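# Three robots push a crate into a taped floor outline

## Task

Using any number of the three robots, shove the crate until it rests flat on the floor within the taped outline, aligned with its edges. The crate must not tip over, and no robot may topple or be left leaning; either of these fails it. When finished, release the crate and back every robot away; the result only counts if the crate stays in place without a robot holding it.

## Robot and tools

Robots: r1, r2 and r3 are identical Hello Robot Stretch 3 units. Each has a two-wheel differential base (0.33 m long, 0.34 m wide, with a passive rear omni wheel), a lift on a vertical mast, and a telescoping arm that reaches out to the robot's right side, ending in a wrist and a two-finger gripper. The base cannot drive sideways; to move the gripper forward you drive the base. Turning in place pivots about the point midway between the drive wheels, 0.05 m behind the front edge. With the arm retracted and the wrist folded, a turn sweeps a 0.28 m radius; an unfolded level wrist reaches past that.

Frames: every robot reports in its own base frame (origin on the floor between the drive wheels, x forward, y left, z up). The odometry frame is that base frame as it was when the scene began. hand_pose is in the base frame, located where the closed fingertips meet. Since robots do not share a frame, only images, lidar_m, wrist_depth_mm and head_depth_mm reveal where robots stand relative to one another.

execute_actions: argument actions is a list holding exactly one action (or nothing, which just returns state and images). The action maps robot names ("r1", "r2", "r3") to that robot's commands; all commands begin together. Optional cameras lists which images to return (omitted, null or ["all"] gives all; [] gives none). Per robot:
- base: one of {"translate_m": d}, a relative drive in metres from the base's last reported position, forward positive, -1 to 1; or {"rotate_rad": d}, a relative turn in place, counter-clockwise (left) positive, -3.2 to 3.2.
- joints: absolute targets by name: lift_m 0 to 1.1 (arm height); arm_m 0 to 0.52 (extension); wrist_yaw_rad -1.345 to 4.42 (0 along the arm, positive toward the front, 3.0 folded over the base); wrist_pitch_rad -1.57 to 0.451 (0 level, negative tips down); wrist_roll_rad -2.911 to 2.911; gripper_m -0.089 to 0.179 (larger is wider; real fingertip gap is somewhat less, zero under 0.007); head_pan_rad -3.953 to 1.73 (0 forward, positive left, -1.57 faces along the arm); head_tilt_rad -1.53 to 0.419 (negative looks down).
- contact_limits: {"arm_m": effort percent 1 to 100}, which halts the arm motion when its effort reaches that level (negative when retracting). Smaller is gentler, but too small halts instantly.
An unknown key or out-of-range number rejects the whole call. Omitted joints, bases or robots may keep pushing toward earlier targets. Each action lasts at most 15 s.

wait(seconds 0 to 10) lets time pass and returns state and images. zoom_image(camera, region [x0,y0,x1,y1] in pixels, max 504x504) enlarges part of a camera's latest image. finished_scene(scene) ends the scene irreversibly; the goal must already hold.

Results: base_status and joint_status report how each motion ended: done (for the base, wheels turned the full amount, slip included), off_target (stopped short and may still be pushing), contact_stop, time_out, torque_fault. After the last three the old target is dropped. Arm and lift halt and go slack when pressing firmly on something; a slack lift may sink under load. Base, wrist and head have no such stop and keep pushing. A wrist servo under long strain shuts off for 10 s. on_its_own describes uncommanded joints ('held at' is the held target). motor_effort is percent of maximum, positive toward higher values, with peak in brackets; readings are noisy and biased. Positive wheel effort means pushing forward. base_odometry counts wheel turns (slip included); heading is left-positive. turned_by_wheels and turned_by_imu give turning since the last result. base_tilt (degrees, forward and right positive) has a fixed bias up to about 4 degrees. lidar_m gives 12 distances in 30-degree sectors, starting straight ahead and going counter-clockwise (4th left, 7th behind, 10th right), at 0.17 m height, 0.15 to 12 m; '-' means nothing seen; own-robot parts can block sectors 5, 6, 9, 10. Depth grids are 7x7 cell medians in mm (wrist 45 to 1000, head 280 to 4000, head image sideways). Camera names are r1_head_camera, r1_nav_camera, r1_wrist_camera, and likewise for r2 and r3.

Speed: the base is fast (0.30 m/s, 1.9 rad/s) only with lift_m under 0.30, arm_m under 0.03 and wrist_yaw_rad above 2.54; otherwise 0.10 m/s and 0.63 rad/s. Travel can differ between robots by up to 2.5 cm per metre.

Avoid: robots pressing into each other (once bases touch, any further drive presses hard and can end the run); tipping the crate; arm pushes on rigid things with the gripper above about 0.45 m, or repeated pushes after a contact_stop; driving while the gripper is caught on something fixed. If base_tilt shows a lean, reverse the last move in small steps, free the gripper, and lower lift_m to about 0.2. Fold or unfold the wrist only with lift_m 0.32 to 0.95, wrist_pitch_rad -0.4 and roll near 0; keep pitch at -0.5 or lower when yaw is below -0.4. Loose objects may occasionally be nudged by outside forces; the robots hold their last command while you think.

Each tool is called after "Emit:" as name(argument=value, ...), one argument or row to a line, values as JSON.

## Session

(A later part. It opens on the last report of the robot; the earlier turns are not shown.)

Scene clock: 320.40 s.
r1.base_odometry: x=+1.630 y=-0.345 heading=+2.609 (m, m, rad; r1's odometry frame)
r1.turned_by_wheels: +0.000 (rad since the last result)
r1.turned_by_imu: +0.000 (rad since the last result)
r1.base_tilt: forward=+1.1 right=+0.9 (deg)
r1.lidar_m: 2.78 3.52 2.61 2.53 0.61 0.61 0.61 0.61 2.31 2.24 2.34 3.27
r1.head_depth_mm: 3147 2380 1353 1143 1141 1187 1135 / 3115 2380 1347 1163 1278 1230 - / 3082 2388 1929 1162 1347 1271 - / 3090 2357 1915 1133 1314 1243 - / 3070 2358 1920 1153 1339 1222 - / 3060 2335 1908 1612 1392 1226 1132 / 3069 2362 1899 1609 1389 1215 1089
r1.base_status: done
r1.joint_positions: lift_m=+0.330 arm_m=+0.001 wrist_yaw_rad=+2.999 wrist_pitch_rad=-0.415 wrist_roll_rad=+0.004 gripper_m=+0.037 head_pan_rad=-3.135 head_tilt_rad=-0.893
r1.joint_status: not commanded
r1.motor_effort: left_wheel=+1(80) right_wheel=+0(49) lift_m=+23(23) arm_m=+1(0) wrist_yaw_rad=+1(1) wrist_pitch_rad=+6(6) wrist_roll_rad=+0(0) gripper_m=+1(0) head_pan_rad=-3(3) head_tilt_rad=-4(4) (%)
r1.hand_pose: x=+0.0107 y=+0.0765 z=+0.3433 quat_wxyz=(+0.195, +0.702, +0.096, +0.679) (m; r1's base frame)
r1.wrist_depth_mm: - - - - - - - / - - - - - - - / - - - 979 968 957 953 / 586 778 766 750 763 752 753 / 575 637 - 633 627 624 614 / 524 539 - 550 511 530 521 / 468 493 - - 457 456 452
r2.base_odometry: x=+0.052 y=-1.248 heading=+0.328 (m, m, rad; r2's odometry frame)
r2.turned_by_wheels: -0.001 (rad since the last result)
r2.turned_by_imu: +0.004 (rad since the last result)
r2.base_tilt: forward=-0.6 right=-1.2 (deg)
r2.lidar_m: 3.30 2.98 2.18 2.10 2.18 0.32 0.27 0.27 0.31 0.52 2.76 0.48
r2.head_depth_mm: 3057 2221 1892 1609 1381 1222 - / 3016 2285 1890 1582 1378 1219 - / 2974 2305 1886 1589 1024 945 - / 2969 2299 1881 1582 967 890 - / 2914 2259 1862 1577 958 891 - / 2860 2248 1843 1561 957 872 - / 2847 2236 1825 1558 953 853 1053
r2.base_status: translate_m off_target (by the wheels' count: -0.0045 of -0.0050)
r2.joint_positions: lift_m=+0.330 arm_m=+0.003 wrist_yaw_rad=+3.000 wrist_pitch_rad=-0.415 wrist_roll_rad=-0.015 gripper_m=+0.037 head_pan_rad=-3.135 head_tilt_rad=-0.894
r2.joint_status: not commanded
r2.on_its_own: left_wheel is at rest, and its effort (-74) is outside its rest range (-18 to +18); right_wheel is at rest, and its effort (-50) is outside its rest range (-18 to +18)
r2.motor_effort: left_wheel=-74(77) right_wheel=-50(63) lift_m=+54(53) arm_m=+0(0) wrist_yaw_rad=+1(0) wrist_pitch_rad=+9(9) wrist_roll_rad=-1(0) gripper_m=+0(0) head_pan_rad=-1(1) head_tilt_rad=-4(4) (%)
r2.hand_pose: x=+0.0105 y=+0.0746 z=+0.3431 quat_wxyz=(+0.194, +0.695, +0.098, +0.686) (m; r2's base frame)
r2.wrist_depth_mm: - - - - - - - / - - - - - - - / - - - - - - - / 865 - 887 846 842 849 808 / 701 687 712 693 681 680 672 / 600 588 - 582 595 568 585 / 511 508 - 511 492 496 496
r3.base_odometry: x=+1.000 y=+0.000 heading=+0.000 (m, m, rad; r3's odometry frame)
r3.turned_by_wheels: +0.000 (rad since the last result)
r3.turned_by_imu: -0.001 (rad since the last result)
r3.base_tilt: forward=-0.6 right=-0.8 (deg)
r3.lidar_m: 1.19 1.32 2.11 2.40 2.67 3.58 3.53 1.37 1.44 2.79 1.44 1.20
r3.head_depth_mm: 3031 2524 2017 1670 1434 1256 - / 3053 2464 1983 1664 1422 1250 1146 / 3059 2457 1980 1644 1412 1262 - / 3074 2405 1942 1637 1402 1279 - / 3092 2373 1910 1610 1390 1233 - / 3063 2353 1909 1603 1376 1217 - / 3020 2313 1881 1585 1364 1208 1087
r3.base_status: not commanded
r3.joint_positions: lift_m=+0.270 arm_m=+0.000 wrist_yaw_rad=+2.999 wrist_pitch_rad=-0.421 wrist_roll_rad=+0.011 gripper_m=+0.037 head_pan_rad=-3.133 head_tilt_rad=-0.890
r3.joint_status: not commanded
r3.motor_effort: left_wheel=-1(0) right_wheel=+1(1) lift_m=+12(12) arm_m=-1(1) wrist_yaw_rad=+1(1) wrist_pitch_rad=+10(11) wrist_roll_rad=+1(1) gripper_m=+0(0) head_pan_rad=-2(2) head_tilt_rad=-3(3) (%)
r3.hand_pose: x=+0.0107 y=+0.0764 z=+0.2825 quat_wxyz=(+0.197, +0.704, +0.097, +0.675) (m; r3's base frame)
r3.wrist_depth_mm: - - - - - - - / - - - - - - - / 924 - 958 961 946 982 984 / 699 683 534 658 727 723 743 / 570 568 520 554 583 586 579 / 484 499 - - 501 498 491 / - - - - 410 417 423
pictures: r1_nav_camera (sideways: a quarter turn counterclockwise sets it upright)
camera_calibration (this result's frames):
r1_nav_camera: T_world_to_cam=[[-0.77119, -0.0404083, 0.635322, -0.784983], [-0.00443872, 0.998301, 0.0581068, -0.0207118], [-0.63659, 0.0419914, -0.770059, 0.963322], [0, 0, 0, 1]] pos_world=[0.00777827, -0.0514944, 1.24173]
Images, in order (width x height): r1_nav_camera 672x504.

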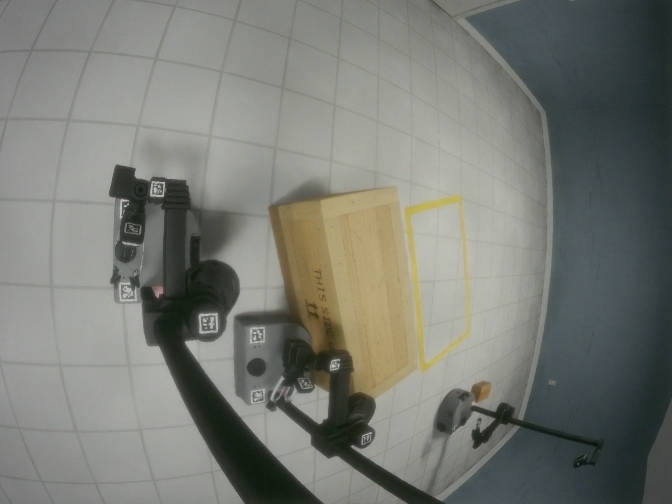

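Emit:
execute_actions(
  actions=[
    {"r1":{"base":{"rotate_rad":0.4}},"r2":{"base":{"translate_m":0.3}}},
  ],
  cameras=[],
)

Emit:
execute_actions(
  actions=[
    {"r1":{"base":{"translate_m":-0.3}}},
  ],
  cameras=[],
)

Emit:
execute_actions(
  actions=[
    {"r1":{"base":{"rotate_rad":-0.4}},"r2":{"base":{"rotate_rad":0.4}}},
  ],
  cameras=["r1_nav_camera","r2_nav_camera"],
)

Scene clock: 403.20 s.
r1.base_odometry: x=+1.630 y=-0.345 heading=+3.009 (m, m, rad; r1's odometry frame)
r1.turned_by_wheels: +0.400 (rad since the last result)
r1.turned_by_imu: +0.402 (rad since the last result)
r1.base_tilt: forward=+1.2 right=+0.9 (deg)
r1.lidar_m: 4.02 2.70 2.53 0.43 0.77 0.62 0.61 2.40 2.24 2.28 2.90 2.78
r1.head_depth_mm: 3172 2383 1940 1139 1158 1235 1131 / 3121 2379 1923 1140 1213 1251 - / 3091 2356 1921 1163 1298 1275 - / 3099 2373 1919 1615 1391 1250 - / 3064 2364 1911 1613 1387 1225 - / 2961 2353 1911 1613 1391 1228 1132 / 2681 2351 1906 1601 1396 1218 1090
r1.base_status: done
r1.joint_positions: lift_m=+0.330 arm_m=+0.001 wrist_yaw_rad=+2.999 wrist_pitch_rad=-0.415 wrist_roll_rad=+0.004 gripper_m=+0.037 head_pan_rad=-3.135 head_tilt_rad=-0.893
r1.joint_status: not commanded
r1.motor_effort: left_wheel=-2(7) right_wheel=+2(5) lift_m=+23(24) arm_m=+0(0) wrist_yaw_rad=+1(2) wrist_pitch_rad=+6(5) wrist_roll_rad=+0(0) gripper_m=+0(0) head_pan_rad=-2(3) head_tilt_rad=-4(3) (%)
r1.hand_pose: x=+0.0107 y=+0.0765 z=+0.3433 quat_wxyz=(+0.195, +0.702, +0.096, +0.679) (m; r1's base frame)
r1.wrist_depth_mm: 703 - 384 - - - - / 745 - - - - - - / 752 - 636 869 974 941 934 / 736 780 499 682 758 754 751 / 645 639 - 603 625 618 610 / 542 542 - 553 512 531 524 / 474 488 - - 460 460 455
r2.base_odometry: x=+0.336 y=-1.151 heading=+0.328 (m, m, rad; r2's odometry frame)
r2.turned_by_wheels: +0.000 (rad since the last result)
r2.turned_by_imu: -0.001 (rad since the last result)
r2.base_tilt: forward=-0.7 right=-1.2 (deg)
r2.lidar_m: 3.00 2.99 2.17 2.10 2.17 0.66 0.56 0.56 0.64 0.32 0.43 3.11
r2.head_depth_mm: 2815 2110 1881 1605 1387 1218 - / 2971 2308 1904 1601 1386 1230 - / 2949 2288 1861 1498 1342 1257 - / 2954 2278 1878 1109 1293 1245 - / 2936 2249 1848 1108 1204 1224 - / 2879 2233 1852 1104 1127 1200 - / 2855 2222 1833 1092 1049 1197 1069
r2.base_status: done
r2.joint_positions: lift_m=+0.330 arm_m=+0.003 wrist_yaw_rad=+3.000 wrist_pitch_rad=-0.415 wrist_roll_rad=-0.015 gripper_m=+0.037 head_pan_rad=-3.135 head_tilt_rad=-0.894
r2.joint_status: not commanded
r2.motor_effort: left_wheel=+0(68) right_wheel=+0(51) lift_m=+53(53) arm_m=-1(1) wrist_yaw_rad=+1(0) wrist_pitch_rad=+9(9) wrist_roll_rad=+0(0) gripper_m=+0(0) head_pan_rad=-1(1) head_tilt_rad=-4(4) (%)
r2.hand_pose: x=+0.0105 y=+0.0746 z=+0.3431 quat_wxyz=(+0.194, +0.695, +0.098, +0.686) (m; r2's base frame)
r2.wrist_depth_mm: - - - - - - - / - - - - - - - / - - - - - - - / 864 - 860 832 830 823 851 / 689 694 705 677 693 686 679 / 600 577 - 592 591 576 569 / 505 508 - 512 487 503 496
r3.base_odometry: x=+1.000 y=+0.000 heading=+0.000 (m, m, rad; r3's odometry frame)
r3.turned_by_wheels: +0.000 (rad since the last result)
r3.turned_by_imu: -0.001 (rad since the last result)
r3.base_tilt: forward=-0.6 right=-0.8 (deg)
r3.lidar_m: 1.19 1.32 2.11 2.40 2.66 3.58 3.55 1.37 1.43 2.78 1.45 1.20
r3.head_depth_mm: 3046 2495 1999 1677 1439 1263 - / 3010 2474 1997 1663 1423 1246 1147 / 3074 2451 1961 1637 1415 1262 - / 3071 2402 1958 1626 1409 1277 - / 3125 2380 1924 1613 1398 1234 - / 3079 2365 1914 1599 1385 1216 - / 3019 2314 1884 1596 1371 1206 1080
r3.base_status: not commanded
r3.joint_positions: lift_m=+0.270 arm_m=+0.000 wrist_yaw_rad=+2.999 wrist_pitch_rad=-0.421 wrist_roll_rad=+0.011 gripper_m=+0.037 head_pan_rad=-3.133 head_tilt_rad=-0.890
r3.joint_status: not commanded
r3.motor_effort: left_wheel=+0(0) right_wheel=+1(1) lift_m=+12(12) arm_m=-1(1) wrist_yaw_rad=+1(1) wrist_pitch_rad=+11(10) wrist_roll_rad=+1(1) gripper_m=+0(1) head_pan_rad=-3(2) head_tilt_rad=-3(3) (%)
r3.hand_pose: x=+0.0107 y=+0.0764 z=+0.2825 quat_wxyz=(+0.197, +0.704, +0.097, +0.675) (m; r3's base frame)
r3.wrist_depth_mm: - - - - - - - / - - - - - - - / 979 - 971 931 957 956 965 / 719 687 539 664 729 705 734 / 564 574 522 559 582 579 582 / 476 491 - - 498 491 490 / - - - - 403 415 418
pictures: none
No camera images: the call's "cameras" was empty. Leave "cameras" out to get every camera's image.

Scene clock: 407.43 s.
r1.base_odometry: x=+1.927 y=-0.384 heading=+3.009 (m, m, rad; r1's odometry frame)
r1.turned_by_wheels: +0.000 (rad since the last result)
r1.turned_by_imu: -0.002 (rad since the last result)
r1.base_tilt: forward=+1.2 right=+0.9 (deg)
r1.lidar_m: 4.22 2.84 0.53 0.82 0.40 0.32 0.31 2.27 2.12 2.15 2.74 3.04
r1.head_depth_mm: 3110 2378 1923 1625 982 894 1132 / 3148 2366 1919 1621 982 902 - / 3089 2355 1925 1617 1019 899 - / 3110 2366 1917 1621 1395 1247 - / 3098 2362 1910 1611 1391 1225 - / 2824 2356 1911 1613 1389 1222 1133 / 2562 2366 1902 1609 1384 1219 1089
r1.base_status: done
r1.joint_positions: lift_m=+0.330 arm_m=+0.001 wrist_yaw_rad=+2.999 wrist_pitch_rad=-0.415 wrist_roll_rad=+0.004 gripper_m=+0.037 head_pan_rad=-3.135 head_tilt_rad=-0.893
r1.joint_status: not commanded
r1.motor_effort: left_wheel=-2(8) right_wheel=+2(4) lift_m=+24(23) arm_m=+0(0) wrist_yaw_rad=+1(1) wrist_pitch_rad=+6(6) wrist_roll_rad=+0(0) gripper_m=+0(1) head_pan_rad=-2(3) head_tilt_rad=-4(3) (%)
r1.hand_pose: x=+0.0107 y=+0.0765 z=+0.3433 quat_wxyz=(+0.195, +0.702, +0.096, +0.679) (m; r1's base frame)
r1.wrist_depth_mm: 409 - - - - - - / 375 - - - - - - / 383 - 963 724 634 958 957 / 379 498 764 593 511 751 745 / 375 517 - 617 557 618 626 / 373 515 - 548 514 525 521 / 363 481 - - 463 461 458
r2.base_odometry: x=+0.336 y=-1.151 heading=+0.328 (m, m, rad; r2's odometry frame)
r2.turned_by_wheels: +0.000 (rad since the last result)
r2.turned_by_imu: -0.001 (rad since the last result)
r2.base_tilt: forward=-0.6 right=-1.1 (deg)
r2.lidar_m: 2.99 2.98 2.17 2.10 2.18 0.66 0.56 0.56 0.47 0.52 2.76 3.09
r2.head_depth_mm: 2808 2128 1883 1613 1385 1217 - / 3045 2330 1896 1610 1381 1228 - / 2974 2313 1887 1494 1354 1257 - / 2925 2285 1856 1113 1291 1250 - / 2922 2283 1844 1106 1211 1223 - / 2853 2240 1850 1099 1123 1192 - / 2840 2216 1837 1092 1051 1192 1068
r2.base_status: not commanded
r2.joint_positions: lift_m=+0.330 arm_m=+0.003 wrist_yaw_rad=+3.000 wrist_pitch_rad=-0.415 wrist_roll_rad=-0.015 gripper_m=+0.037 head_pan_rad=-3.135 head_tilt_rad=-0.894
r2.joint_status: not commanded
r2.motor_effort: left_wheel=+0(0) right_wheel=+0(0) lift_m=+54(53) arm_m=-1(0) wrist_yaw_rad=+0(0) wrist_pitch_rad=+9(9) wrist_roll_rad=+0(0) gripper_m=+1(1) head_pan_rad=-1(1) head_tilt_rad=-4(3) (%)
r2.hand_pose: x=+0.0105 y=+0.0746 z=+0.3431 quat_wxyz=(+0.194, +0.695, +0.098, +0.686) (m; r2's base frame)
r2.wrist_depth_mm: - - - - - - - / - - - - - - - / - - - - - - - / 850 - 855 848 845 822 876 / 715 696 722 688 691 686 670 / 589 584 - 569 592 569 574 / 509 509 - 514 489 492 493
r3.base_odometry: x=+1.000 y=+0.000 heading=+0.000 (m, m, rad; r3's odometry frame)
r3.turned_by_wheels: +0.000 (rad since the last result)
r3.turned_by_imu: -0.001 (rad since the last result)
r3.base_tilt: forward=-0.7 right=-0.8 (deg)
r3.lidar_m: 1.19 1.32 2.11 2.40 2.67 3.57 3.53 1.37 1.43 2.78 1.45 1.20
r3.head_depth_mm: 3025 2506 2012 1671 1433 1259 - / 3004 2488 1991 1665 1424 1247 1147 / 3086 2431 1979 1656 1414 1267 - / 3075 2426 1956 1632 1408 1278 - / 3107 2376 1929 1609 1389 1235 - / 3082 2336 1910 1598 1385 1215 - / 3004 2309 1894 1585 1370 1209 1086
r3.base_status: not commanded
r3.joint_positions: lift_m=+0.270 arm_m=+0.000 wrist_yaw_rad=+2.999 wrist_pitch_rad=-0.421 wrist_roll_rad=+0.011 gripper_m=+0.037 head_pan_rad=-3.133 head_tilt_rad=-0.890
r3.joint_status: not commanded
r3.motor_effort: left_wheel=+0(0) right_wheel=+1(1) lift_m=+12(12) arm_m=-1(1) wrist_yaw_rad=+2(2) wrist_pitch_rad=+10(11) wrist_roll_rad=+1(1) gripper_m=-1(0) head_pan_rad=-2(1) head_tilt_rad=-3(3) (%)
r3.hand_pose: x=+0.0107 y=+0.0764 z=+0.2825 quat_wxyz=(+0.197, +0.704, +0.097, +0.675) (m; r3's base frame)
r3.wrist_depth_mm: - - - - - - - / - - - - - - - / 927 - 930 921 954 957 978 / 693 700 544 650 738 727 720 / 565 565 522 565 580 583 583 / 474 491 - - 509 487 488 / - - - - 404 417 414
pictures: none
No camera images: the call's "cameras" was empty. Leave "cameras" out to get every camera's image.

Scene clock: 409.07 s.
r1.base_odometry: x=+1.927 y=-0.384 heading=+2.609 (m, m, rad; r1's odometry frame)
r1.turned_by_wheels: -0.400 (rad since the last result)
r1.turned_by_imu: -0.404 (rad since the last result)
r1.base_tilt: forward=+1.2 right=+0.8 (deg)
r1.lidar_m: 3.04 3.67 2.74 0.53 0.63 0.37 0.31 2.94 2.18 2.12 2.21 3.09
r1.head_depth_mm: 3118 2384 1934 1142 987 1189 1130 / 3119 2373 1923 1140 982 1174 - / 3076 2358 1929 1138 981 955 - / 3091 2379 1921 1619 980 973 - / 3053 2368 1913 1609 1340 1226 - / 3076 2365 1907 1612 1394 1227 1134 / 3064 2351 1908 1611 1390 1224 1096
r1.base_status: done
r1.joint_positions: lift_m=+0.330 arm_m=+0.001 wrist_yaw_rad=+2.999 wrist_pitch_rad=-0.415 wrist_roll_rad=+0.004 gripper_m=+0.037 head_pan_rad=-3.135 head_tilt_rad=-0.893
r1.joint_status: not commanded
r1.motor_effort: left_wheel=+3(8) right_wheel=-3(7) lift_m=+23(23) arm_m=+0(0) wrist_yaw_rad=+1(0) wrist_pitch_rad=+6(6) wrist_roll_rad=+0(0) gripper_m=+0(0) head_pan_rad=-2(2) head_tilt_rad=-3(4) (%)
r1.hand_pose: x=+0.0107 y=+0.0765 z=+0.3433 quat_wxyz=(+0.195, +0.702, +0.096, +0.679) (m; r1's base frame)
r1.wrist_depth_mm: - - - - - - - / - - - - - - - / 888 - 650 645 955 967 935 / 691 773 508 521 715 749 747 / 600 639 - 553 627 619 609 / 527 540 - 554 517 523 521 / 471 498 - - 455 461 454
r2.base_odometry: x=+0.336 y=-1.151 heading=+0.728 (m, m, rad; r2's odometry frame)
r2.turned_by_wheels: +0.400 (rad since the last result)
r2.turned_by_imu: +0.398 (rad since the last result)
r2.base_tilt: forward=-0.6 right=-1.2 (deg)
r2.lidar_m: 3.42 2.27 2.10 2.11 2.24 0.57 0.56 0.43 0.42 2.68 3.37 2.99
r2.head_depth_mm: 3073 2355 1889 1184 1316 1221 - / 2997 2313 1885 1130 1147 1233 - / 3032 2295 1881 1117 1184 1253 - / 2939 2278 1881 1108 1224 1252 - / 2892 2247 1859 1107 1265 1229 - / 2902 2279 1840 1103 1253 1177 - / 2859 2232 1834 1093 812 1029 1066
r2.base_status: done
r2.joint_positions: lift_m=+0.330 arm_m=+0.003 wrist_yaw_rad=+3.000 wrist_pitch_rad=-0.415 wrist_roll_rad=-0.015 gripper_m=+0.037 head_pan_rad=-3.135 head_tilt_rad=-0.894
r2.joint_status: not commanded
r2.motor_effort: left_wheel=-1(4) right_wheel=+2(6) lift_m=+53(54) arm_m=+0(1) wrist_yaw_rad=+0(0) wrist_pitch_rad=+9(9) wrist_roll_rad=+0(0) gripper_m=+0(1) head_pan_rad=-1(1) head_tilt_rad=-4(4) (%)
r2.hand_pose: x=+0.0105 y=+0.0746 z=+0.3431 quat_wxyz=(+0.194, +0.695, +0.098, +0.686) (m; r2's base frame)
r2.wrist_depth_mm: - - - - - - - / - - - - - - - / - - - - - - - / 883 - 842 860 849 832 842 / 695 697 724 697 684 669 690 / 598 585 - 569 591 572 572 / 503 508 - 512 487 494 501
r3.base_odometry: x=+1.000 y=+0.000 heading=+0.000 (m, m, rad; r3's odometry frame)
r3.turned_by_wheels: +0.000 (rad since the last result)
r3.turned_by_imu: +0.000 (rad since the last result)
r3.base_tilt: forward=-0.5 right=-0.8 (deg)
r3.lidar_m: 1.19 1.32 2.12 2.40 2.67 3.58 3.51 1.37 1.43 2.79 1.45 1.20
r3.head_depth_mm: 3053 2498 2007 1670 1438 1261 - / 3036 2468 1980 1662 1427 1247 1144 / 3088 2457 1969 1644 1414 1262 - / 3095 2410 1942 1627 1407 1277 - / 3104 2383 1924 1608 1399 1241 - / 3091 2354 1910 1598 1382 1216 - / 3032 2310 1885 1590 1372 1209 1082
r3.base_status: not commanded
r3.joint_positions: lift_m=+0.270 arm_m=+0.000 wrist_yaw_rad=+2.999 wrist_pitch_rad=-0.421 wrist_roll_rad=+0.011 gripper_m=+0.037 head_pan_rad=-3.133 head_tilt_rad=-0.890
r3.joint_status: not commanded
r3.motor_effort: left_wheel=+0(0) right_wheel=+1(1) lift_m=+12(12) arm_m=-1(1) wrist_yaw_rad=+1(2) wrist_pitch_rad=+10(10) wrist_roll_rad=+1(1) gripper_m=+0(0) head_pan_rad=-2(2) head_tilt_rad=-3(3) (%)
r3.hand_pose: x=+0.0107 y=+0.0764 z=+0.2825 quat_wxyz=(+0.197, +0.704, +0.097, +0.675) (m; r3's base frame)
r3.wrist_depth_mm: - - - - - - - / - - - - - - - / 899 - 930 958 966 920 979 / 699 670 534 657 719 738 740 / 565 569 524 553 582 580 581 / 475 492 - - 498 492 478 / - - - - 402 414 416
pictures: r1_nav_camera (sideways: a quarter turn counterclockwise sets it upright), r2_nav_camera (sideways: a quarter turn counterclockwise sets it upright)
camera_calibration (this result's frames):
r1_nav_camera: T_world_to_cam=[[-0.77119, -0.0404083, 0.635322, -0.784983], [-0.00443872, 0.998301, 0.0581068, -0.0207118], [-0.63659, 0.0419914, -0.770058, 0.963322], [0, 0, 0, 1]] pos_world=[0.00777826, -0.0514944, 1.24173]
r2_nav_camera: T_world_to_cam=[[-0.779223, -0.0491084, 0.62482, -0.767423], [-0.0522864, 0.998544, 0.0132743, 0.0415014], [-0.624562, -0.0223259, -0.780656, 0.976715], [0, 0, 0, 1]] pos_world=[0.0141957, -0.0573218, 1.24143]
Images, in order (width x height): r1_nav_camera 672x504, r2_nav_camera 672x504.

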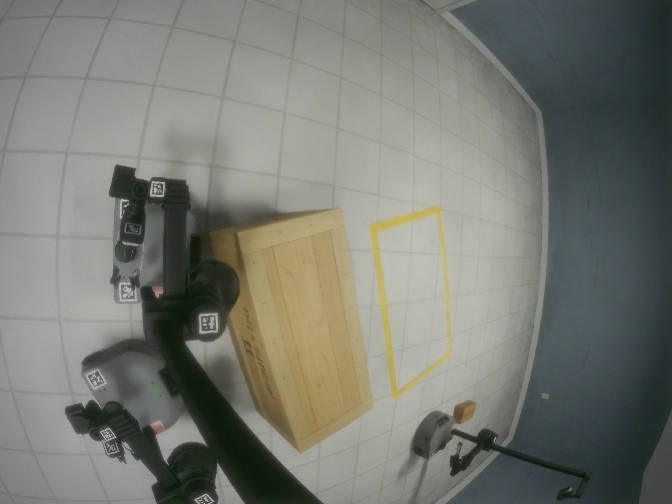

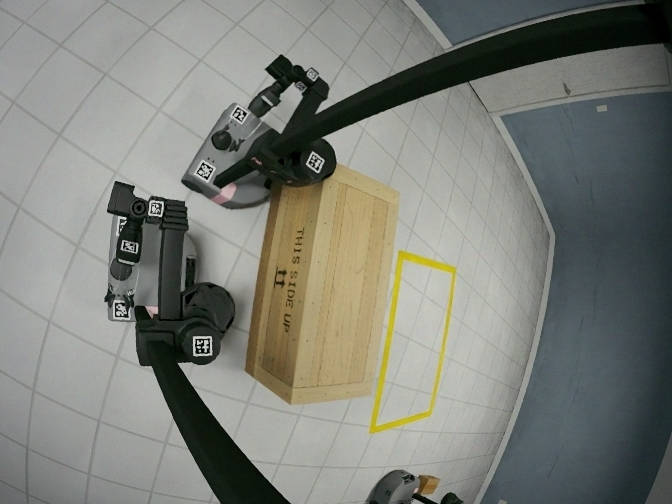

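Emit:
execute_actions(
  actions=[
    {"r1":{"base":{"rotate_rad":0.4}},"r2":{"base":{"translate_m":-0.17}}},
  ],
  cameras=[],
)

Emit:
execute_actions(
  actions=[
    {"r1":{"base":{"translate_m":0.18}},"r2":{"base":{"rotate_rad":-0.4}}},
  ],
  cameras=[],
)

Emit:
execute_actions(
  actions=[
    {"r1":{"base":{"rotate_rad":-0.4}}},
  ],
  cameras=["r1_nav_camera","r2_nav_camera"],
)

Scene clock: 465.90 s.
r1.base_odometry: x=+1.927 y=-0.384 heading=+3.009 (m, m, rad; r1's odometry frame)
r1.turned_by_wheels: +0.400 (rad since the last result)
r1.turned_by_imu: +0.403 (rad since the last result)
r1.base_tilt: forward=+1.2 right=+0.9 (deg)
r1.lidar_m: 4.21 2.84 0.45 0.46 0.40 0.32 0.31 2.28 2.12 2.16 2.74 3.04
r1.head_depth_mm: 3084 2386 1930 1619 987 896 1135 / 3101 2360 1933 1621 979 899 - / 3106 2379 1916 1621 1024 902 - / 3070 2376 1927 1617 1399 1251 - / 3068 2343 1920 1605 1400 1228 - / 2816 2369 1916 1615 1391 1220 1134 / 2572 2356 1908 1605 1400 1220 1094
r1.base_status: done
r1.joint_positions: lift_m=+0.330 arm_m=+0.001 wrist_yaw_rad=+2.999 wrist_pitch_rad=-0.415 wrist_roll_rad=+0.004 gripper_m=+0.037 head_pan_rad=-3.135 head_tilt_rad=-0.893
r1.joint_status: not commanded
r1.motor_effort: left_wheel=-2(9) right_wheel=+2(7) lift_m=+24(23) arm_m=+0(0) wrist_yaw_rad=+1(1) wrist_pitch_rad=+6(6) wrist_roll_rad=+0(0) gripper_m=-1(0) head_pan_rad=-3(2) head_tilt_rad=-4(4) (%)
r1.hand_pose: x=+0.0107 y=+0.0765 z=+0.3433 quat_wxyz=(+0.195, +0.702, +0.096, +0.679) (m; r1's base frame)
r1.wrist_depth_mm: 404 - - 618 - - - / 378 - - - - - - / 387 - 676 643 977 963 955 / 381 494 504 496 718 752 745 / 376 520 - 490 618 617 619 / 374 520 - 536 517 529 525 / 362 480 - - 463 456 456
r2.base_odometry: x=+0.209 y=-1.264 heading=+0.728 (m, m, rad; r2's odometry frame)
r2.turned_by_wheels: +0.000 (rad since the last result)
r2.turned_by_imu: -0.002 (rad since the last result)
r2.base_tilt: forward=-0.8 right=-1.3 (deg)
r2.lidar_m: 3.53 2.34 2.16 2.19 0.50 0.40 0.39 0.42 0.37 0.45 3.27 3.14
r2.head_depth_mm: 3058 2322 1898 1574 977 1178 - / 2979 2325 1886 1127 974 1161 - / 2953 2292 1883 1120 970 1086 - / 2950 2302 1860 1110 977 1138 - / 2926 2267 1863 1108 978 1189 - / 2918 2231 1854 1102 992 1175 - / 2859 2236 1840 1100 991 1067 969
r2.base_status: done
r2.joint_positions: lift_m=+0.330 arm_m=+0.003 wrist_yaw_rad=+3.000 wrist_pitch_rad=-0.415 wrist_roll_rad=-0.015 gripper_m=+0.037 head_pan_rad=-3.135 head_tilt_rad=-0.894
r2.joint_status: not commanded
r2.motor_effort: left_wheel=-1(7) right_wheel=+2(3) lift_m=+53(54) arm_m=-1(0) wrist_yaw_rad=+0(1) wrist_pitch_rad=+9(9) wrist_roll_rad=+0(0) gripper_m=+0(0) head_pan_rad=-1(1) head_tilt_rad=-4(4) (%)
r2.hand_pose: x=+0.0105 y=+0.0746 z=+0.3431 quat_wxyz=(+0.194, +0.695, +0.098, +0.686) (m; r2's base frame)
r2.wrist_depth_mm: - - - - - - - / - - - - - - - / - - - - - - - / 849 - 846 853 844 865 839 / 666 687 699 684 698 676 674 / 521 593 - 575 592 576 574 / 490 505 - 514 483 495 495
r3.base_odometry: x=+1.000 y=+0.000 heading=+0.000 (m, m, rad; r3's odometry frame)
r3.turned_by_wheels: +0.000 (rad since the last result)
r3.turned_by_imu: -0.001 (rad since the last result)
r3.base_tilt: forward=-0.6 right=-0.8 (deg)
r3.lidar_m: 1.19 1.32 2.11 2.40 2.67 3.57 3.54 1.37 1.43 2.79 1.45 1.20
r3.head_depth_mm: 3024 2501 2000 1679 1436 1262 - / 3037 2474 1984 1661 1423 1245 1146 / 3083 2439 1964 1643 1415 1261 - / 3057 2419 1944 1634 1400 1276 - / 3153 2365 1922 1624 1391 1240 - / 3076 2341 1898 1603 1388 1217 - / 3047 2323 1883 1591 1365 1207 1083
r3.base_status: not commanded
r3.joint_positions: lift_m=+0.270 arm_m=+0.000 wrist_yaw_rad=+2.999 wrist_pitch_rad=-0.421 wrist_roll_rad=+0.011 gripper_m=+0.037 head_pan_rad=-3.133 head_tilt_rad=-0.890
r3.joint_status: not commanded
r3.motor_effort: left_wheel=+0(0) right_wheel=+1(1) lift_m=+12(12) arm_m=-1(1) wrist_yaw_rad=+1(1) wrist_pitch_rad=+10(11) wrist_roll_rad=+1(1) gripper_m=+0(0) head_pan_rad=-2(2) head_tilt_rad=-3(4) (%)
r3.hand_pose: x=+0.0107 y=+0.0764 z=+0.2825 quat_wxyz=(+0.197, +0.704, +0.097, +0.675) (m; r3's base frame)
r3.wrist_depth_mm: - - - - - - - / - - - - - - - / 918 - 949 911 952 941 966 / 700 695 534 658 712 719 741 / 569 564 522 552 581 587 580 / 482 493 - - 500 483 484 / - - - - 411 415 422
pictures: none
No camera images: the call's "cameras" was empty. Leave "cameras" out to get every camera's image.

Scene clock: 468.93 s.
r1.base_odometry: x=+1.749 y=-0.361 heading=+3.009 (m, m, rad; r1's odometry frame)
r1.turned_by_wheels: +0.000 (rad since the last result)
r1.turned_by_imu: +0.000 (rad since the last result)
r1.base_tilt: forward=+1.2 right=+0.9 (deg)
r1.lidar_m: 4.08 2.77 2.58 0.43 0.62 0.50 0.49 2.35 2.19 2.23 2.83 2.88
r1.head_depth_mm: 3119 2392 1929 1140 1008 1193 1070 / 3132 2373 1921 1130 1020 1227 - / 3078 2363 1929 1510 1055 1280 - / 3074 2379 1920 1616 1398 1253 - / 3083 2372 1913 1610 1394 1227 - / 2913 2346 1914 1609 1393 1225 1131 / 2658 2345 1912 1603 1389 1224 1094
r1.base_status: done
r1.joint_positions: lift_m=+0.330 arm_m=+0.001 wrist_yaw_rad=+2.999 wrist_pitch_rad=-0.415 wrist_roll_rad=+0.004 gripper_m=+0.037 head_pan_rad=-3.135 head_tilt_rad=-0.893
r1.joint_status: not commanded
r1.motor_effort: left_wheel=-2(4) right_wheel=+2(5) lift_m=+23(24) arm_m=+1(0) wrist_yaw_rad=+1(2) wrist_pitch_rad=+6(6) wrist_roll_rad=+0(0) gripper_m=+0(0) head_pan_rad=-2(2) head_tilt_rad=-4(3) (%)
r1.hand_pose: x=+0.0107 y=+0.0765 z=+0.3433 quat_wxyz=(+0.195, +0.702, +0.096, +0.679) (m; r1's base frame)
r1.wrist_depth_mm: 569 - 503 - - - - / 589 - - - - - - / 601 - 642 921 994 967 924 / 598 532 533 736 749 740 746 / 585 601 - 622 633 616 614 / 532 538 - 554 515 521 529 / 473 496 - - 463 458 457
r2.base_odometry: x=+0.209 y=-1.264 heading=+0.328 (m, m, rad; r2's odometry frame)
r2.turned_by_wheels: -0.400 (rad since the last result)
r2.turned_by_imu: -0.399 (rad since the last result)
r2.base_tilt: forward=-0.7 right=-1.1 (deg)
r2.lidar_m: 3.14 3.06 2.25 2.16 2.24 0.46 0.39 0.39 0.44 2.59 0.31 3.65
r2.head_depth_mm: 3062 2205 1907 1615 1394 1214 - / 2999 2341 1896 1600 1351 1225 - / 2974 2283 1875 1136 1027 1255 - / 2940 2295 1863 1108 1002 1209 - / 2926 2267 1843 1107 971 1183 - / 2906 2252 1832 1109 956 1137 - / 2821 2249 1833 1094 949 1055 1072
r2.base_status: done
r2.joint_positions: lift_m=+0.330 arm_m=+0.003 wrist_yaw_rad=+3.000 wrist_pitch_rad=-0.415 wrist_roll_rad=-0.015 gripper_m=+0.037 head_pan_rad=-3.135 head_tilt_rad=-0.894
r2.joint_status: not commanded
r2.motor_effort: left_wheel=+2(6) right_wheel=-3(6) lift_m=+54(53) arm_m=-1(1) wrist_yaw_rad=+0(0) wrist_pitch_rad=+9(9) wrist_roll_rad=+0(0) gripper_m=-1(0) head_pan_rad=-1(1) head_tilt_rad=-4(4) (%)
r2.hand_pose: x=+0.0105 y=+0.0746 z=+0.3431 quat_wxyz=(+0.194, +0.695, +0.098, +0.686) (m; r2's base frame)
r2.wrist_depth_mm: - - - - - - - / - - - - - - - / - - - - - - - / 864 - 838 855 824 863 843 / 707 710 719 689 681 675 674 / 590 594 - 579 594 575 582 / 502 505 - 516 493 493 503
r3.base_odometry: x=+1.000 y=+0.000 heading=+0.000 (m, m, rad; r3's odometry frame)
r3.turned_by_wheels: +0.000 (rad since the last result)
r3.turned_by_imu: +0.000 (rad since the last result)
r3.base_tilt: forward=-0.6 right=-1.0 (deg)
r3.lidar_m: 1.19 1.33 2.11 2.40 2.66 3.58 3.53 1.37 1.43 2.79 1.45 1.20
r3.head_depth_mm: 3041 2523 2007 1670 1437 1260 - / 3079 2462 1979 1658 1427 1248 1148 / 3083 2444 1964 1649 1418 1260 - / 3051 2426 1941 1634 1401 1278 - / 3093 2381 1925 1616 1387 1234 - / 3096 2347 1897 1596 1380 1216 - / 3011 2323 1888 1583 1370 1205 1084
r3.base_status: not commanded
r3.joint_positions: lift_m=+0.270 arm_m=+0.000 wrist_yaw_rad=+2.999 wrist_pitch_rad=-0.421 wrist_roll_rad=+0.011 gripper_m=+0.037 head_pan_rad=-3.133 head_tilt_rad=-0.890
r3.joint_status: not commanded
r3.motor_effort: left_wheel=+0(0) right_wheel=+1(1) lift_m=+12(12) arm_m=-1(1) wrist_yaw_rad=+1(1) wrist_pitch_rad=+10(10) wrist_roll_rad=+1(1) gripper_m=+0(0) head_pan_rad=-1(2) head_tilt_rad=-3(3) (%)
r3.hand_pose: x=+0.0107 y=+0.0764 z=+0.2825 quat_wxyz=(+0.197, +0.704, +0.097, +0.675) (m; r3's base frame)
r3.wrist_depth_mm: - - - - - - - / - - - - - - - / 913 - 934 943 964 954 947 / 697 677 542 653 728 722 714 / 573 574 514 556 589 586 586 / 477 494 - - 501 487 490 / - - - - 408 416 417
pictures: none
No camera images: the call's "cameras" was empty. Leave "cameras" out to get every camera's image.

Scene clock: 470.57 s.
r1.base_odometry: x=+1.749 y=-0.361 heading=+2.609 (m, m, rad; r1's odometry frame)
r1.turned_by_wheels: -0.400 (rad since the last result)
r1.turned_by_imu: -0.404 (rad since the last result)
r1.base_tilt: forward=+1.3 right=+0.9 (deg)
r1.lidar_m: 2.88 3.57 2.66 2.58 2.70 0.57 0.49 0.49 2.26 2.19 2.29 3.19
r1.head_depth_mm: 3111 2364 1922 1142 1223 731 981 / 3085 2366 1910 1137 1209 1120 - / 3089 2389 1913 1134 1143 1269 - / 3111 2351 1922 1132 1079 1246 - / 3073 2345 1914 1187 1314 1225 - / 3080 2339 1907 1614 1391 1222 1134 / 3060 2364 1924 1605 1391 1226 1088
r1.base_status: done
r1.joint_positions: lift_m=+0.330 arm_m=+0.001 wrist_yaw_rad=+2.999 wrist_pitch_rad=-0.415 wrist_roll_rad=+0.004 gripper_m=+0.037 head_pan_rad=-3.135 head_tilt_rad=-0.893
r1.joint_status: not commanded
r1.motor_effort: left_wheel=+3(9) right_wheel=-3(7) lift_m=+23(23) arm_m=+0(0) wrist_yaw_rad=+1(2) wrist_pitch_rad=+6(6) wrist_roll_rad=+0(0) gripper_m=+0(1) head_pan_rad=-2(3) head_tilt_rad=-4(4) (%)
r1.hand_pose: x=+0.0107 y=+0.0765 z=+0.3433 quat_wxyz=(+0.195, +0.702, +0.096, +0.679) (m; r1's base frame)
r1.wrist_depth_mm: 300 - - - - - - / - - - - - - - / - - 999 979 980 954 936 / 510 486 767 763 737 744 733 / 416 421 - 634 617 618 612 / 381 415 - 539 515 531 526 / 439 448 - - 467 456 466
r2.base_odometry: x=+0.209 y=-1.264 heading=+0.328 (m, m, rad; r2's odometry frame)
r2.turned_by_wheels: +0.000 (rad since the last result)
r2.turned_by_imu: +0.000 (rad since the last result)
r2.base_tilt: forward=-0.5 right=-1.1 (deg)
r2.lidar_m: 3.13 3.07 2.24 2.16 2.25 0.46 0.39 0.39 0.44 2.59 0.29 3.66
r2.head_depth_mm: 3061 2180 1916 1607 1382 1219 - / 3030 2334 1867 1599 1360 1228 - / 2995 2293 1877 1140 1025 1264 - / 2949 2273 1864 1111 998 1203 - / 2891 2269 1868 1105 975 1181 - / 2888 2243 1841 1105 954 1136 - / 2868 2227 1846 1090 950 1061 1068
r2.base_status: not commanded
r2.joint_positions: lift_m=+0.330 arm_m=+0.003 wrist_yaw_rad=+3.000 wrist_pitch_rad=-0.415 wrist_roll_rad=-0.015 gripper_m=+0.037 head_pan_rad=-3.135 head_tilt_rad=-0.894
r2.joint_status: not commanded
r2.motor_effort: left_wheel=+2(2) right_wheel=-3(3) lift_m=+54(53) arm_m=+0(1) wrist_yaw_rad=+1(0) wrist_pitch_rad=+9(9) wrist_roll_rad=+0(0) gripper_m=+0(0) head_pan_rad=-1(1) head_tilt_rad=-4(4) (%)
r2.hand_pose: x=+0.0105 y=+0.0746 z=+0.3431 quat_wxyz=(+0.194, +0.695, +0.098, +0.686) (m; r2's base frame)
r2.wrist_depth_mm: - - - - - - - / - - - - - - - / - - - - - - - / 838 - 863 878 826 841 854 / 698 701 719 689 682 689 673 / 584 591 - 578 601 580 579 / 507 504 - 516 494 504 500
r3.base_odometry: x=+1.000 y=+0.000 heading=+0.000 (m, m, rad; r3's odometry frame)
r3.turned_by_wheels: +0.000 (rad since the last result)
r3.turned_by_imu: +0.000 (rad since the last result)
r3.base_tilt: forward=-0.6 right=-0.8 (deg)
r3.lidar_m: 1.19 1.32 2.11 2.40 2.67 3.57 3.53 1.37 1.43 2.79 1.45 1.20
r3.head_depth_mm: 3033 2508 2004 1679 1438 1253 - / 3017 2496 1989 1661 1420 1246 1146 / 3065 2437 1959 1647 1412 1269 - / 3069 2408 1943 1629 1407 1276 - / 3148 2368 1913 1606 1391 1234 - / 3078 2348 1906 1599 1384 1217 - / 2999 2314 1894 1593 1370 1207 1085
r3.base_status: not commanded
r3.joint_positions: lift_m=+0.270 arm_m=+0.000 wrist_yaw_rad=+2.999 wrist_pitch_rad=-0.421 wrist_roll_rad=+0.011 gripper_m=+0.037 head_pan_rad=-3.133 head_tilt_rad=-0.890
r3.joint_status: not commanded
r3.motor_effort: left_wheel=+0(0) right_wheel=+1(1) lift_m=+12(12) arm_m=-1(1) wrist_yaw_rad=+2(0) wrist_pitch_rad=+11(11) wrist_roll_rad=+1(1) gripper_m=-1(0) head_pan_rad=-2(1) head_tilt_rad=-3(3) (%)
r3.hand_pose: x=+0.0107 y=+0.0764 z=+0.2825 quat_wxyz=(+0.197, +0.704, +0.097, +0.675) (m; r3's base frame)
r3.wrist_depth_mm: - - - - - - - / - - - - - - - / 936 - 935 935 933 975 962 / 705 705 527 660 715 723 731 / 572 565 525 556 577 581 591 / 476 495 - - 496 485 487 / - - - - 408 417 411
pictures: r1_nav_camera (sideways: a quarter turn counterclockwise sets it upright), r2_nav_camera (sideways: a quarter turn counterclockwise sets it upright)
camera_calibration (this result's frames):
r1_nav_camera: T_world_to_cam=[[-0.77119, -0.0404085, 0.635321, -0.784983], [-0.00443896, 0.998301, 0.0581068, -0.0207118], [-0.63659, 0.0419912, -0.770059, 0.963323], [0, 0, 0, 1]] pos_world=[0.00777828, -0.0514944, 1.24173]
r2_nav_camera: T_world_to_cam=[[-0.779223, -0.0491085, 0.62482, -0.767423], [-0.0522867, 0.998544, 0.0132743, 0.0415014], [-0.624562, -0.0223261, -0.780656, 0.976715], [0, 0, 0, 1]] pos_world=[0.0141957, -0.0573218, 1.24143]
Images, in order (width x height): r1_nav_camera 672x504, r2_nav_camera 672x504.

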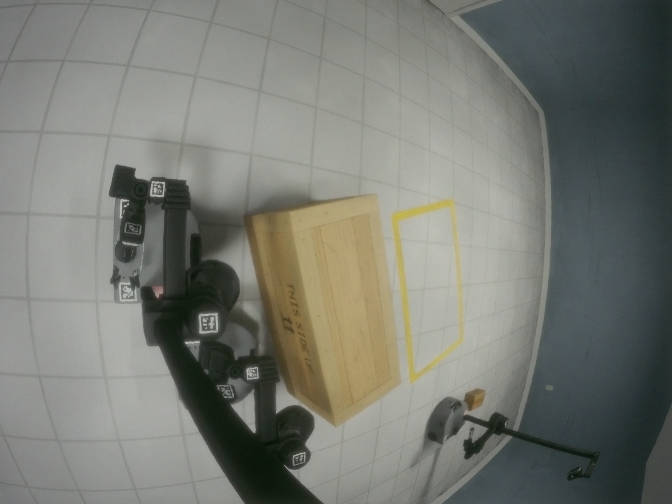

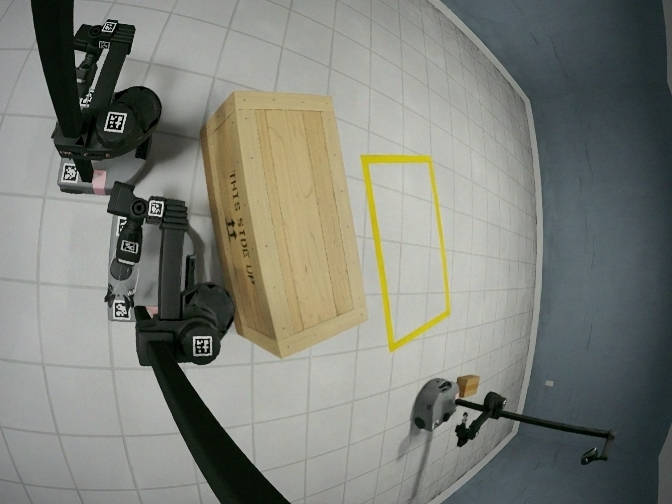

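Emit:
execute_actions(
  actions=[
    {"r1":{"base":{"translate_m":-0.2}},"r2":{"base":{"translate_m":-0.1}}},
  ],
  cameras=[],
)

Emit:
execute_actions(
  actions=[
    {"r1":{"base":{"translate_m":-0.33}},"r2":{"base":{"translate_m":-0.3}}},
  ],
  cameras=["r1_nav_camera","r2_nav_camera"],
)

Scene clock: 499.03 s.
r1.base_odometry: x=+1.921 y=-0.462 heading=+2.609 (m, m, rad; r1's odometry frame)
r1.turned_by_wheels: +0.000 (rad since the last result)
r1.turned_by_imu: -0.002 (rad since the last result)
r1.base_tilt: forward=+1.2 right=+0.8 (deg)
r1.lidar_m: 3.08 3.60 2.67 0.40 0.40 0.35 0.30 0.30 2.25 2.18 2.28 3.19
r1.head_depth_mm: 3144 2388 1922 1141 987 1040 729 / 3138 2387 1922 1138 983 1053 - / 3066 2368 1928 1134 977 912 - / 3063 2369 1916 1614 976 919 - / 3079 2359 1922 1618 981 1009 - / 3069 2372 1911 1606 1391 1226 1136 / 3055 2345 1919 1605 1392 1218 1091
r1.base_status: done
r1.joint_positions: lift_m=+0.330 arm_m=+0.001 wrist_yaw_rad=+2.999 wrist_pitch_rad=-0.415 wrist_roll_rad=+0.004 gripper_m=+0.037 head_pan_rad=-3.135 head_tilt_rad=-0.893
r1.joint_status: not commanded
r1.motor_effort: left_wheel=+3(5) right_wheel=-2(7) lift_m=+23(23) arm_m=+0(0) wrist_yaw_rad=+0(2) wrist_pitch_rad=+6(6) wrist_roll_rad=+0(0) gripper_m=+0(1) head_pan_rad=-3(2) head_tilt_rad=-4(4) (%)
r1.hand_pose: x=+0.0107 y=+0.0765 z=+0.3433 quat_wxyz=(+0.195, +0.702, +0.096, +0.679) (m; r1's base frame)
r1.wrist_depth_mm: - - - - - - - / - - - - - - - / 948 - 963 970 982 963 934 / 559 508 590 763 754 747 743 / 420 418 - 629 623 617 608 / 433 417 - 546 513 528 525 / 459 459 - - 459 461 458
r2.base_odometry: x=+0.114 y=-1.296 heading=+0.328 (m, m, rad; r2's odometry frame)
r2.turned_by_wheels: +0.000 (rad since the last result)
r2.turned_by_imu: -0.002 (rad since the last result)
r2.base_tilt: forward=-0.7 right=-1.2 (deg)
r2.lidar_m: 3.24 3.08 2.23 2.16 2.24 0.35 0.29 0.29 0.34 0.27 0.27 3.65
r2.head_depth_mm: 3055 2272 1901 1616 1392 1228 - / 3052 2327 1889 1590 1381 1223 - / 2984 2292 1880 1595 969 1008 - / 2930 2277 1874 1111 970 901 - / 2908 2275 1862 1569 960 904 - / 2916 2264 1848 1577 956 888 - / 2861 2232 1838 1552 950 865 1044
r2.base_status: done
r2.joint_positions: lift_m=+0.330 arm_m=+0.003 wrist_yaw_rad=+3.000 wrist_pitch_rad=-0.415 wrist_roll_rad=-0.015 gripper_m=+0.037 head_pan_rad=-3.135 head_tilt_rad=-0.894
r2.joint_status: not commanded
r2.motor_effort: left_wheel=+2(2) right_wheel=-3(8) lift_m=+53(53) arm_m=+0(1) wrist_yaw_rad=+0(1) wrist_pitch_rad=+9(9) wrist_roll_rad=-1(0) gripper_m=+0(0) head_pan_rad=-1(1) head_tilt_rad=-4(4) (%)
r2.hand_pose: x=+0.0105 y=+0.0746 z=+0.3431 quat_wxyz=(+0.194, +0.695, +0.098, +0.686) (m; r2's base frame)
r2.wrist_depth_mm: - - - - - - - / - - - - - - - / - - - - - - - / 870 - 873 861 867 852 844 / 693 685 742 676 688 678 692 / 572 577 - 583 609 570 566 / 507 508 - 521 490 500 501
r3.base_odometry: x=+1.000 y=+0.000 heading=+0.000 (m, m, rad; r3's odometry frame)
r3.turned_by_wheels: +0.000 (rad since the last result)
r3.turned_by_imu: -0.001 (rad since the last result)
r3.base_tilt: forward=-0.5 right=-0.9 (deg)
r3.lidar_m: 1.19 1.32 2.11 2.40 2.67 3.59 3.53 1.37 1.43 2.79 1.45 1.20
r3.head_depth_mm: 3038 2502 2008 1675 1433 1249 - / 3029 2464 1988 1653 1431 1246 1146 / 3092 2439 1961 1640 1408 1261 - / 3075 2413 1955 1635 1398 1267 - / 3126 2371 1921 1613 1393 1234 - / 3073 2353 1909 1602 1386 1214 - / 2982 2311 1875 1587 1371 1208 1086
r3.base_status: not commanded
r3.joint_positions: lift_m=+0.270 arm_m=+0.000 wrist_yaw_rad=+2.999 wrist_pitch_rad=-0.421 wrist_roll_rad=+0.011 gripper_m=+0.037 head_pan_rad=-3.133 head_tilt_rad=-0.890
r3.joint_status: not commanded
r3.motor_effort: left_wheel=+0(0) right_wheel=+1(1) lift_m=+13(12) arm_m=-1(1) wrist_yaw_rad=+0(2) wrist_pitch_rad=+10(10) wrist_roll_rad=+1(1) gripper_m=+0(1) head_pan_rad=-2(2) head_tilt_rad=-3(3) (%)
r3.hand_pose: x=+0.0107 y=+0.0764 z=+0.2825 quat_wxyz=(+0.197, +0.704, +0.097, +0.675) (m; r3's base frame)
r3.wrist_depth_mm: - - - - - - - / - - - - - - - / 932 - 941 969 938 947 954 / 694 692 532 663 714 746 726 / 574 585 520 569 576 583 578 / 485 494 - - 501 487 487 / - - - - 407 414 418
pictures: none
No camera images: the call's "cameras" was empty. Leave "cameras" out to get every camera's image.

Scene clock: 504.23 s.
r1.base_odometry: x=+2.205 y=-0.630 heading=+2.608 (m, m, rad; r1's odometry frame)
r1.turned_by_wheels: -0.001 (rad since the last result)
r1.turned_by_imu: +0.206 (rad since the last result)
r1.base_tilt: forward=+1.3 right=+0.9 (deg)
r1.lidar_m: 3.26 3.02 2.55 0.40 0.42 0.29 0.28 0.28 2.22 2.21 2.51 3.20
r1.head_depth_mm: 3106 2393 1929 1633 985 914 990 / 3130 2383 1926 1616 983 896 - / 3096 2392 1920 1613 980 893 - / 3085 2358 1916 1621 978 895 - / 3100 2361 1914 1609 1021 947 - / 3068 2344 1908 1615 1385 1223 1138 / 3080 2351 1913 1613 1390 1221 1089
r1.base_status: translate_m off_target (by the wheels' count: -0.3296 of -0.3300)
r1.joint_positions: lift_m=+0.330 arm_m=+0.001 wrist_yaw_rad=+3.000 wrist_pitch_rad=-0.416 wrist_roll_rad=+0.004 gripper_m=+0.037 head_pan_rad=-3.135 head_tilt_rad=-0.894
r1.joint_status: not commanded
r1.on_its_own: left_wheel is at rest, and its effort (-82) is outside its rest range (-18 to +18); right_wheel is at rest, and its effort (-49) is outside its rest range (-18 to +18)
r1.motor_effort: left_wheel=-82(100) right_wheel=-49(73) lift_m=+23(23) arm_m=+0(0) wrist_yaw_rad=-1(2) wrist_pitch_rad=+6(6) wrist_roll_rad=+0(0) gripper_m=+0(1) head_pan_rad=-3(2) head_tilt_rad=-3(4) (%)
r1.hand_pose: x=+0.0104 y=+0.0765 z=+0.3431 quat_wxyz=(+0.195, +0.702, +0.097, +0.679) (m; r1's base frame)
r1.wrist_depth_mm: 467 - 355 - - - - / 453 - - - - - - / 440 - 609 985 987 953 928 / 419 545 500 753 757 749 739 / 401 433 - 607 622 621 614 / 387 479 - 531 511 524 521 / 364 482 - - 461 454 458
r2.base_odometry: x=-0.170 y=-1.392 heading=+0.327 (m, m, rad; r2's odometry frame)
r2.turned_by_wheels: +0.000 (rad since the last result)
r2.turned_by_imu: +0.218 (rad since the last result)
r2.base_tilt: forward=-0.6 right=-1.2 (deg)
r2.lidar_m: 4.58 2.54 2.13 2.13 2.40 0.29 0.28 0.28 0.36 0.28 2.97 3.33
r2.head_depth_mm: 3045 2384 1892 1611 1388 1231 - / 3003 2333 1907 1605 1330 1178 - / 3001 2281 1894 1586 971 893 - / 2952 2296 1870 1578 968 894 - / 2934 2289 1849 1571 958 889 - / 2894 2258 1846 1566 956 890 - / 2842 2241 1817 1560 947 885 941
r2.base_status: translate_m off_target (by the wheels' count: -0.2996 of -0.3000)
r2.joint_positions: lift_m=+0.330 arm_m=+0.003 wrist_yaw_rad=+3.000 wrist_pitch_rad=-0.416 wrist_roll_rad=-0.015 gripper_m=+0.037 head_pan_rad=-3.136 head_tilt_rad=-0.895
r2.joint_status: not commanded
r2.on_its_own: left_wheel is at rest, and its effort (-44) is outside its rest range (-18 to +18); right_wheel is at rest, and its effort (-39) is outside its rest range (-18 to +18)
r2.motor_effort: left_wheel=-44(82) right_wheel=-39(68) lift_m=+53(53) arm_m=-1(0) wrist_yaw_rad=+0(1) wrist_pitch_rad=+9(10) wrist_roll_rad=-1(0) gripper_m=+0(0) head_pan_rad=-1(1) head_tilt_rad=-3(4) (%)
r2.hand_pose: x=+0.0104 y=+0.0745 z=+0.3429 quat_wxyz=(+0.194, +0.695, +0.098, +0.685) (m; r2's base frame)
r2.wrist_depth_mm: - - - - - - - / - - - - - - - / - - - - - - - / 856 - 837 830 837 837 816 / 699 685 711 686 683 675 679 / 592 582 - 569 580 576 575 / 511 504 - 524 490 503 492
r3.base_odometry: x=+1.000 y=+0.000 heading=+0.000 (m, m, rad; r3's odometry frame)
r3.turned_by_wheels: +0.000 (rad since the last result)
r3.turned_by_imu: -0.001 (rad since the last result)
r3.base_tilt: forward=-0.6 right=-0.8 (deg)
r3.lidar_m: 1.19 1.32 2.11 2.40 2.67 3.58 3.53 1.34 1.44 2.79 1.45 1.20
r3.head_depth_mm: 3013 2519 1996 1677 1438 1252 - / 3043 2484 1985 1658 1428 1248 1146 / 3083 2447 1964 1639 1409 1267 - / 3068 2403 1951 1629 1407 1279 - / 3103 2382 1918 1622 1397 1233 - / 3074 2343 1891 1605 1385 1217 - / 3050 2323 1878 1588 1372 1206 1087
r3.base_status: not commanded
r3.joint_positions: lift_m=+0.270 arm_m=+0.000 wrist_yaw_rad=+2.999 wrist_pitch_rad=-0.421 wrist_roll_rad=+0.011 gripper_m=+0.037 head_pan_rad=-3.133 head_tilt_rad=-0.890
r3.joint_status: not commanded
r3.motor_effort: left_wheel=-1(0) right_wheel=+1(1) lift_m=+12(12) arm_m=-1(1) wrist_yaw_rad=+1(1) wrist_pitch_rad=+11(10) wrist_roll_rad=+1(1) gripper_m=-1(0) head_pan_rad=-2(2) head_tilt_rad=-3(3) (%)
r3.hand_pose: x=+0.0107 y=+0.0764 z=+0.2825 quat_wxyz=(+0.197, +0.704, +0.097, +0.675) (m; r3's base frame)
r3.wrist_depth_mm: - - - - - - - / - - - - - - - / 904 - 914 955 934 945 960 / 694 692 537 661 721 723 723 / 570 565 529 551 580 591 573 / 469 494 - - 495 486 491 / - - - - 405 415 417
pictures: r1_nav_camera (sideways: a quarter turn counterclockwise sets it upright), r2_nav_camera (sideways: a quarter turn counterclockwise sets it upright)
camera_calibration (this result's frames):
r1_nav_camera: T_world_to_cam=[[-0.771479, -0.040151, 0.634986, -0.784545], [-0.00412862, 0.998302, 0.0581079, -0.0207151], [-0.636241, 0.0422074, -0.770335, 0.96368], [0, 0, 0, 1]] pos_world=[0.00778711, -0.0514948, 1.24173]
r2_nav_camera: T_world_to_cam=[[-0.779769, -0.048839, 0.624159, -0.766559], [-0.0519484, 0.998562, 0.0132354, 0.04155], [-0.623908, -0.0221035, -0.781185, 0.977399], [0, 0, 0, 1]] pos_world=[0.0142269, -0.0573243, 1.24143]
Images, in order (width x height): r1_nav_camera 672x504, r2_nav_camera 672x504.

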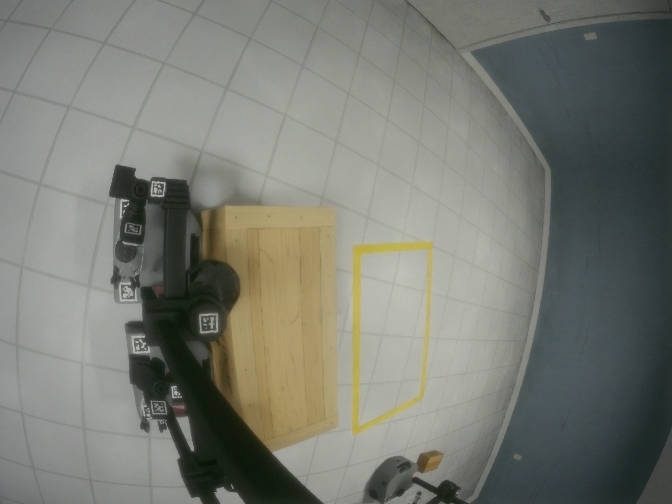

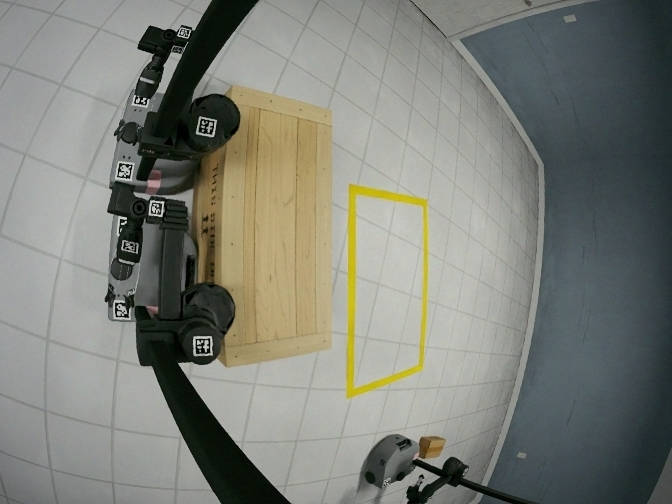

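Emit:
zoom_image(
  camera="r2_nav_camera",
  region=[80,60,280,340],
)

Region (80, 60, 280, 340) of r2_nav_camera's 672x504 image, scaled by 1.800, with more detail than that image has; it fills the left 360 columns of this view, and the rest is white.

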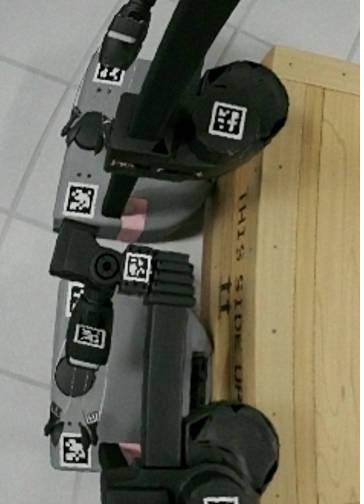

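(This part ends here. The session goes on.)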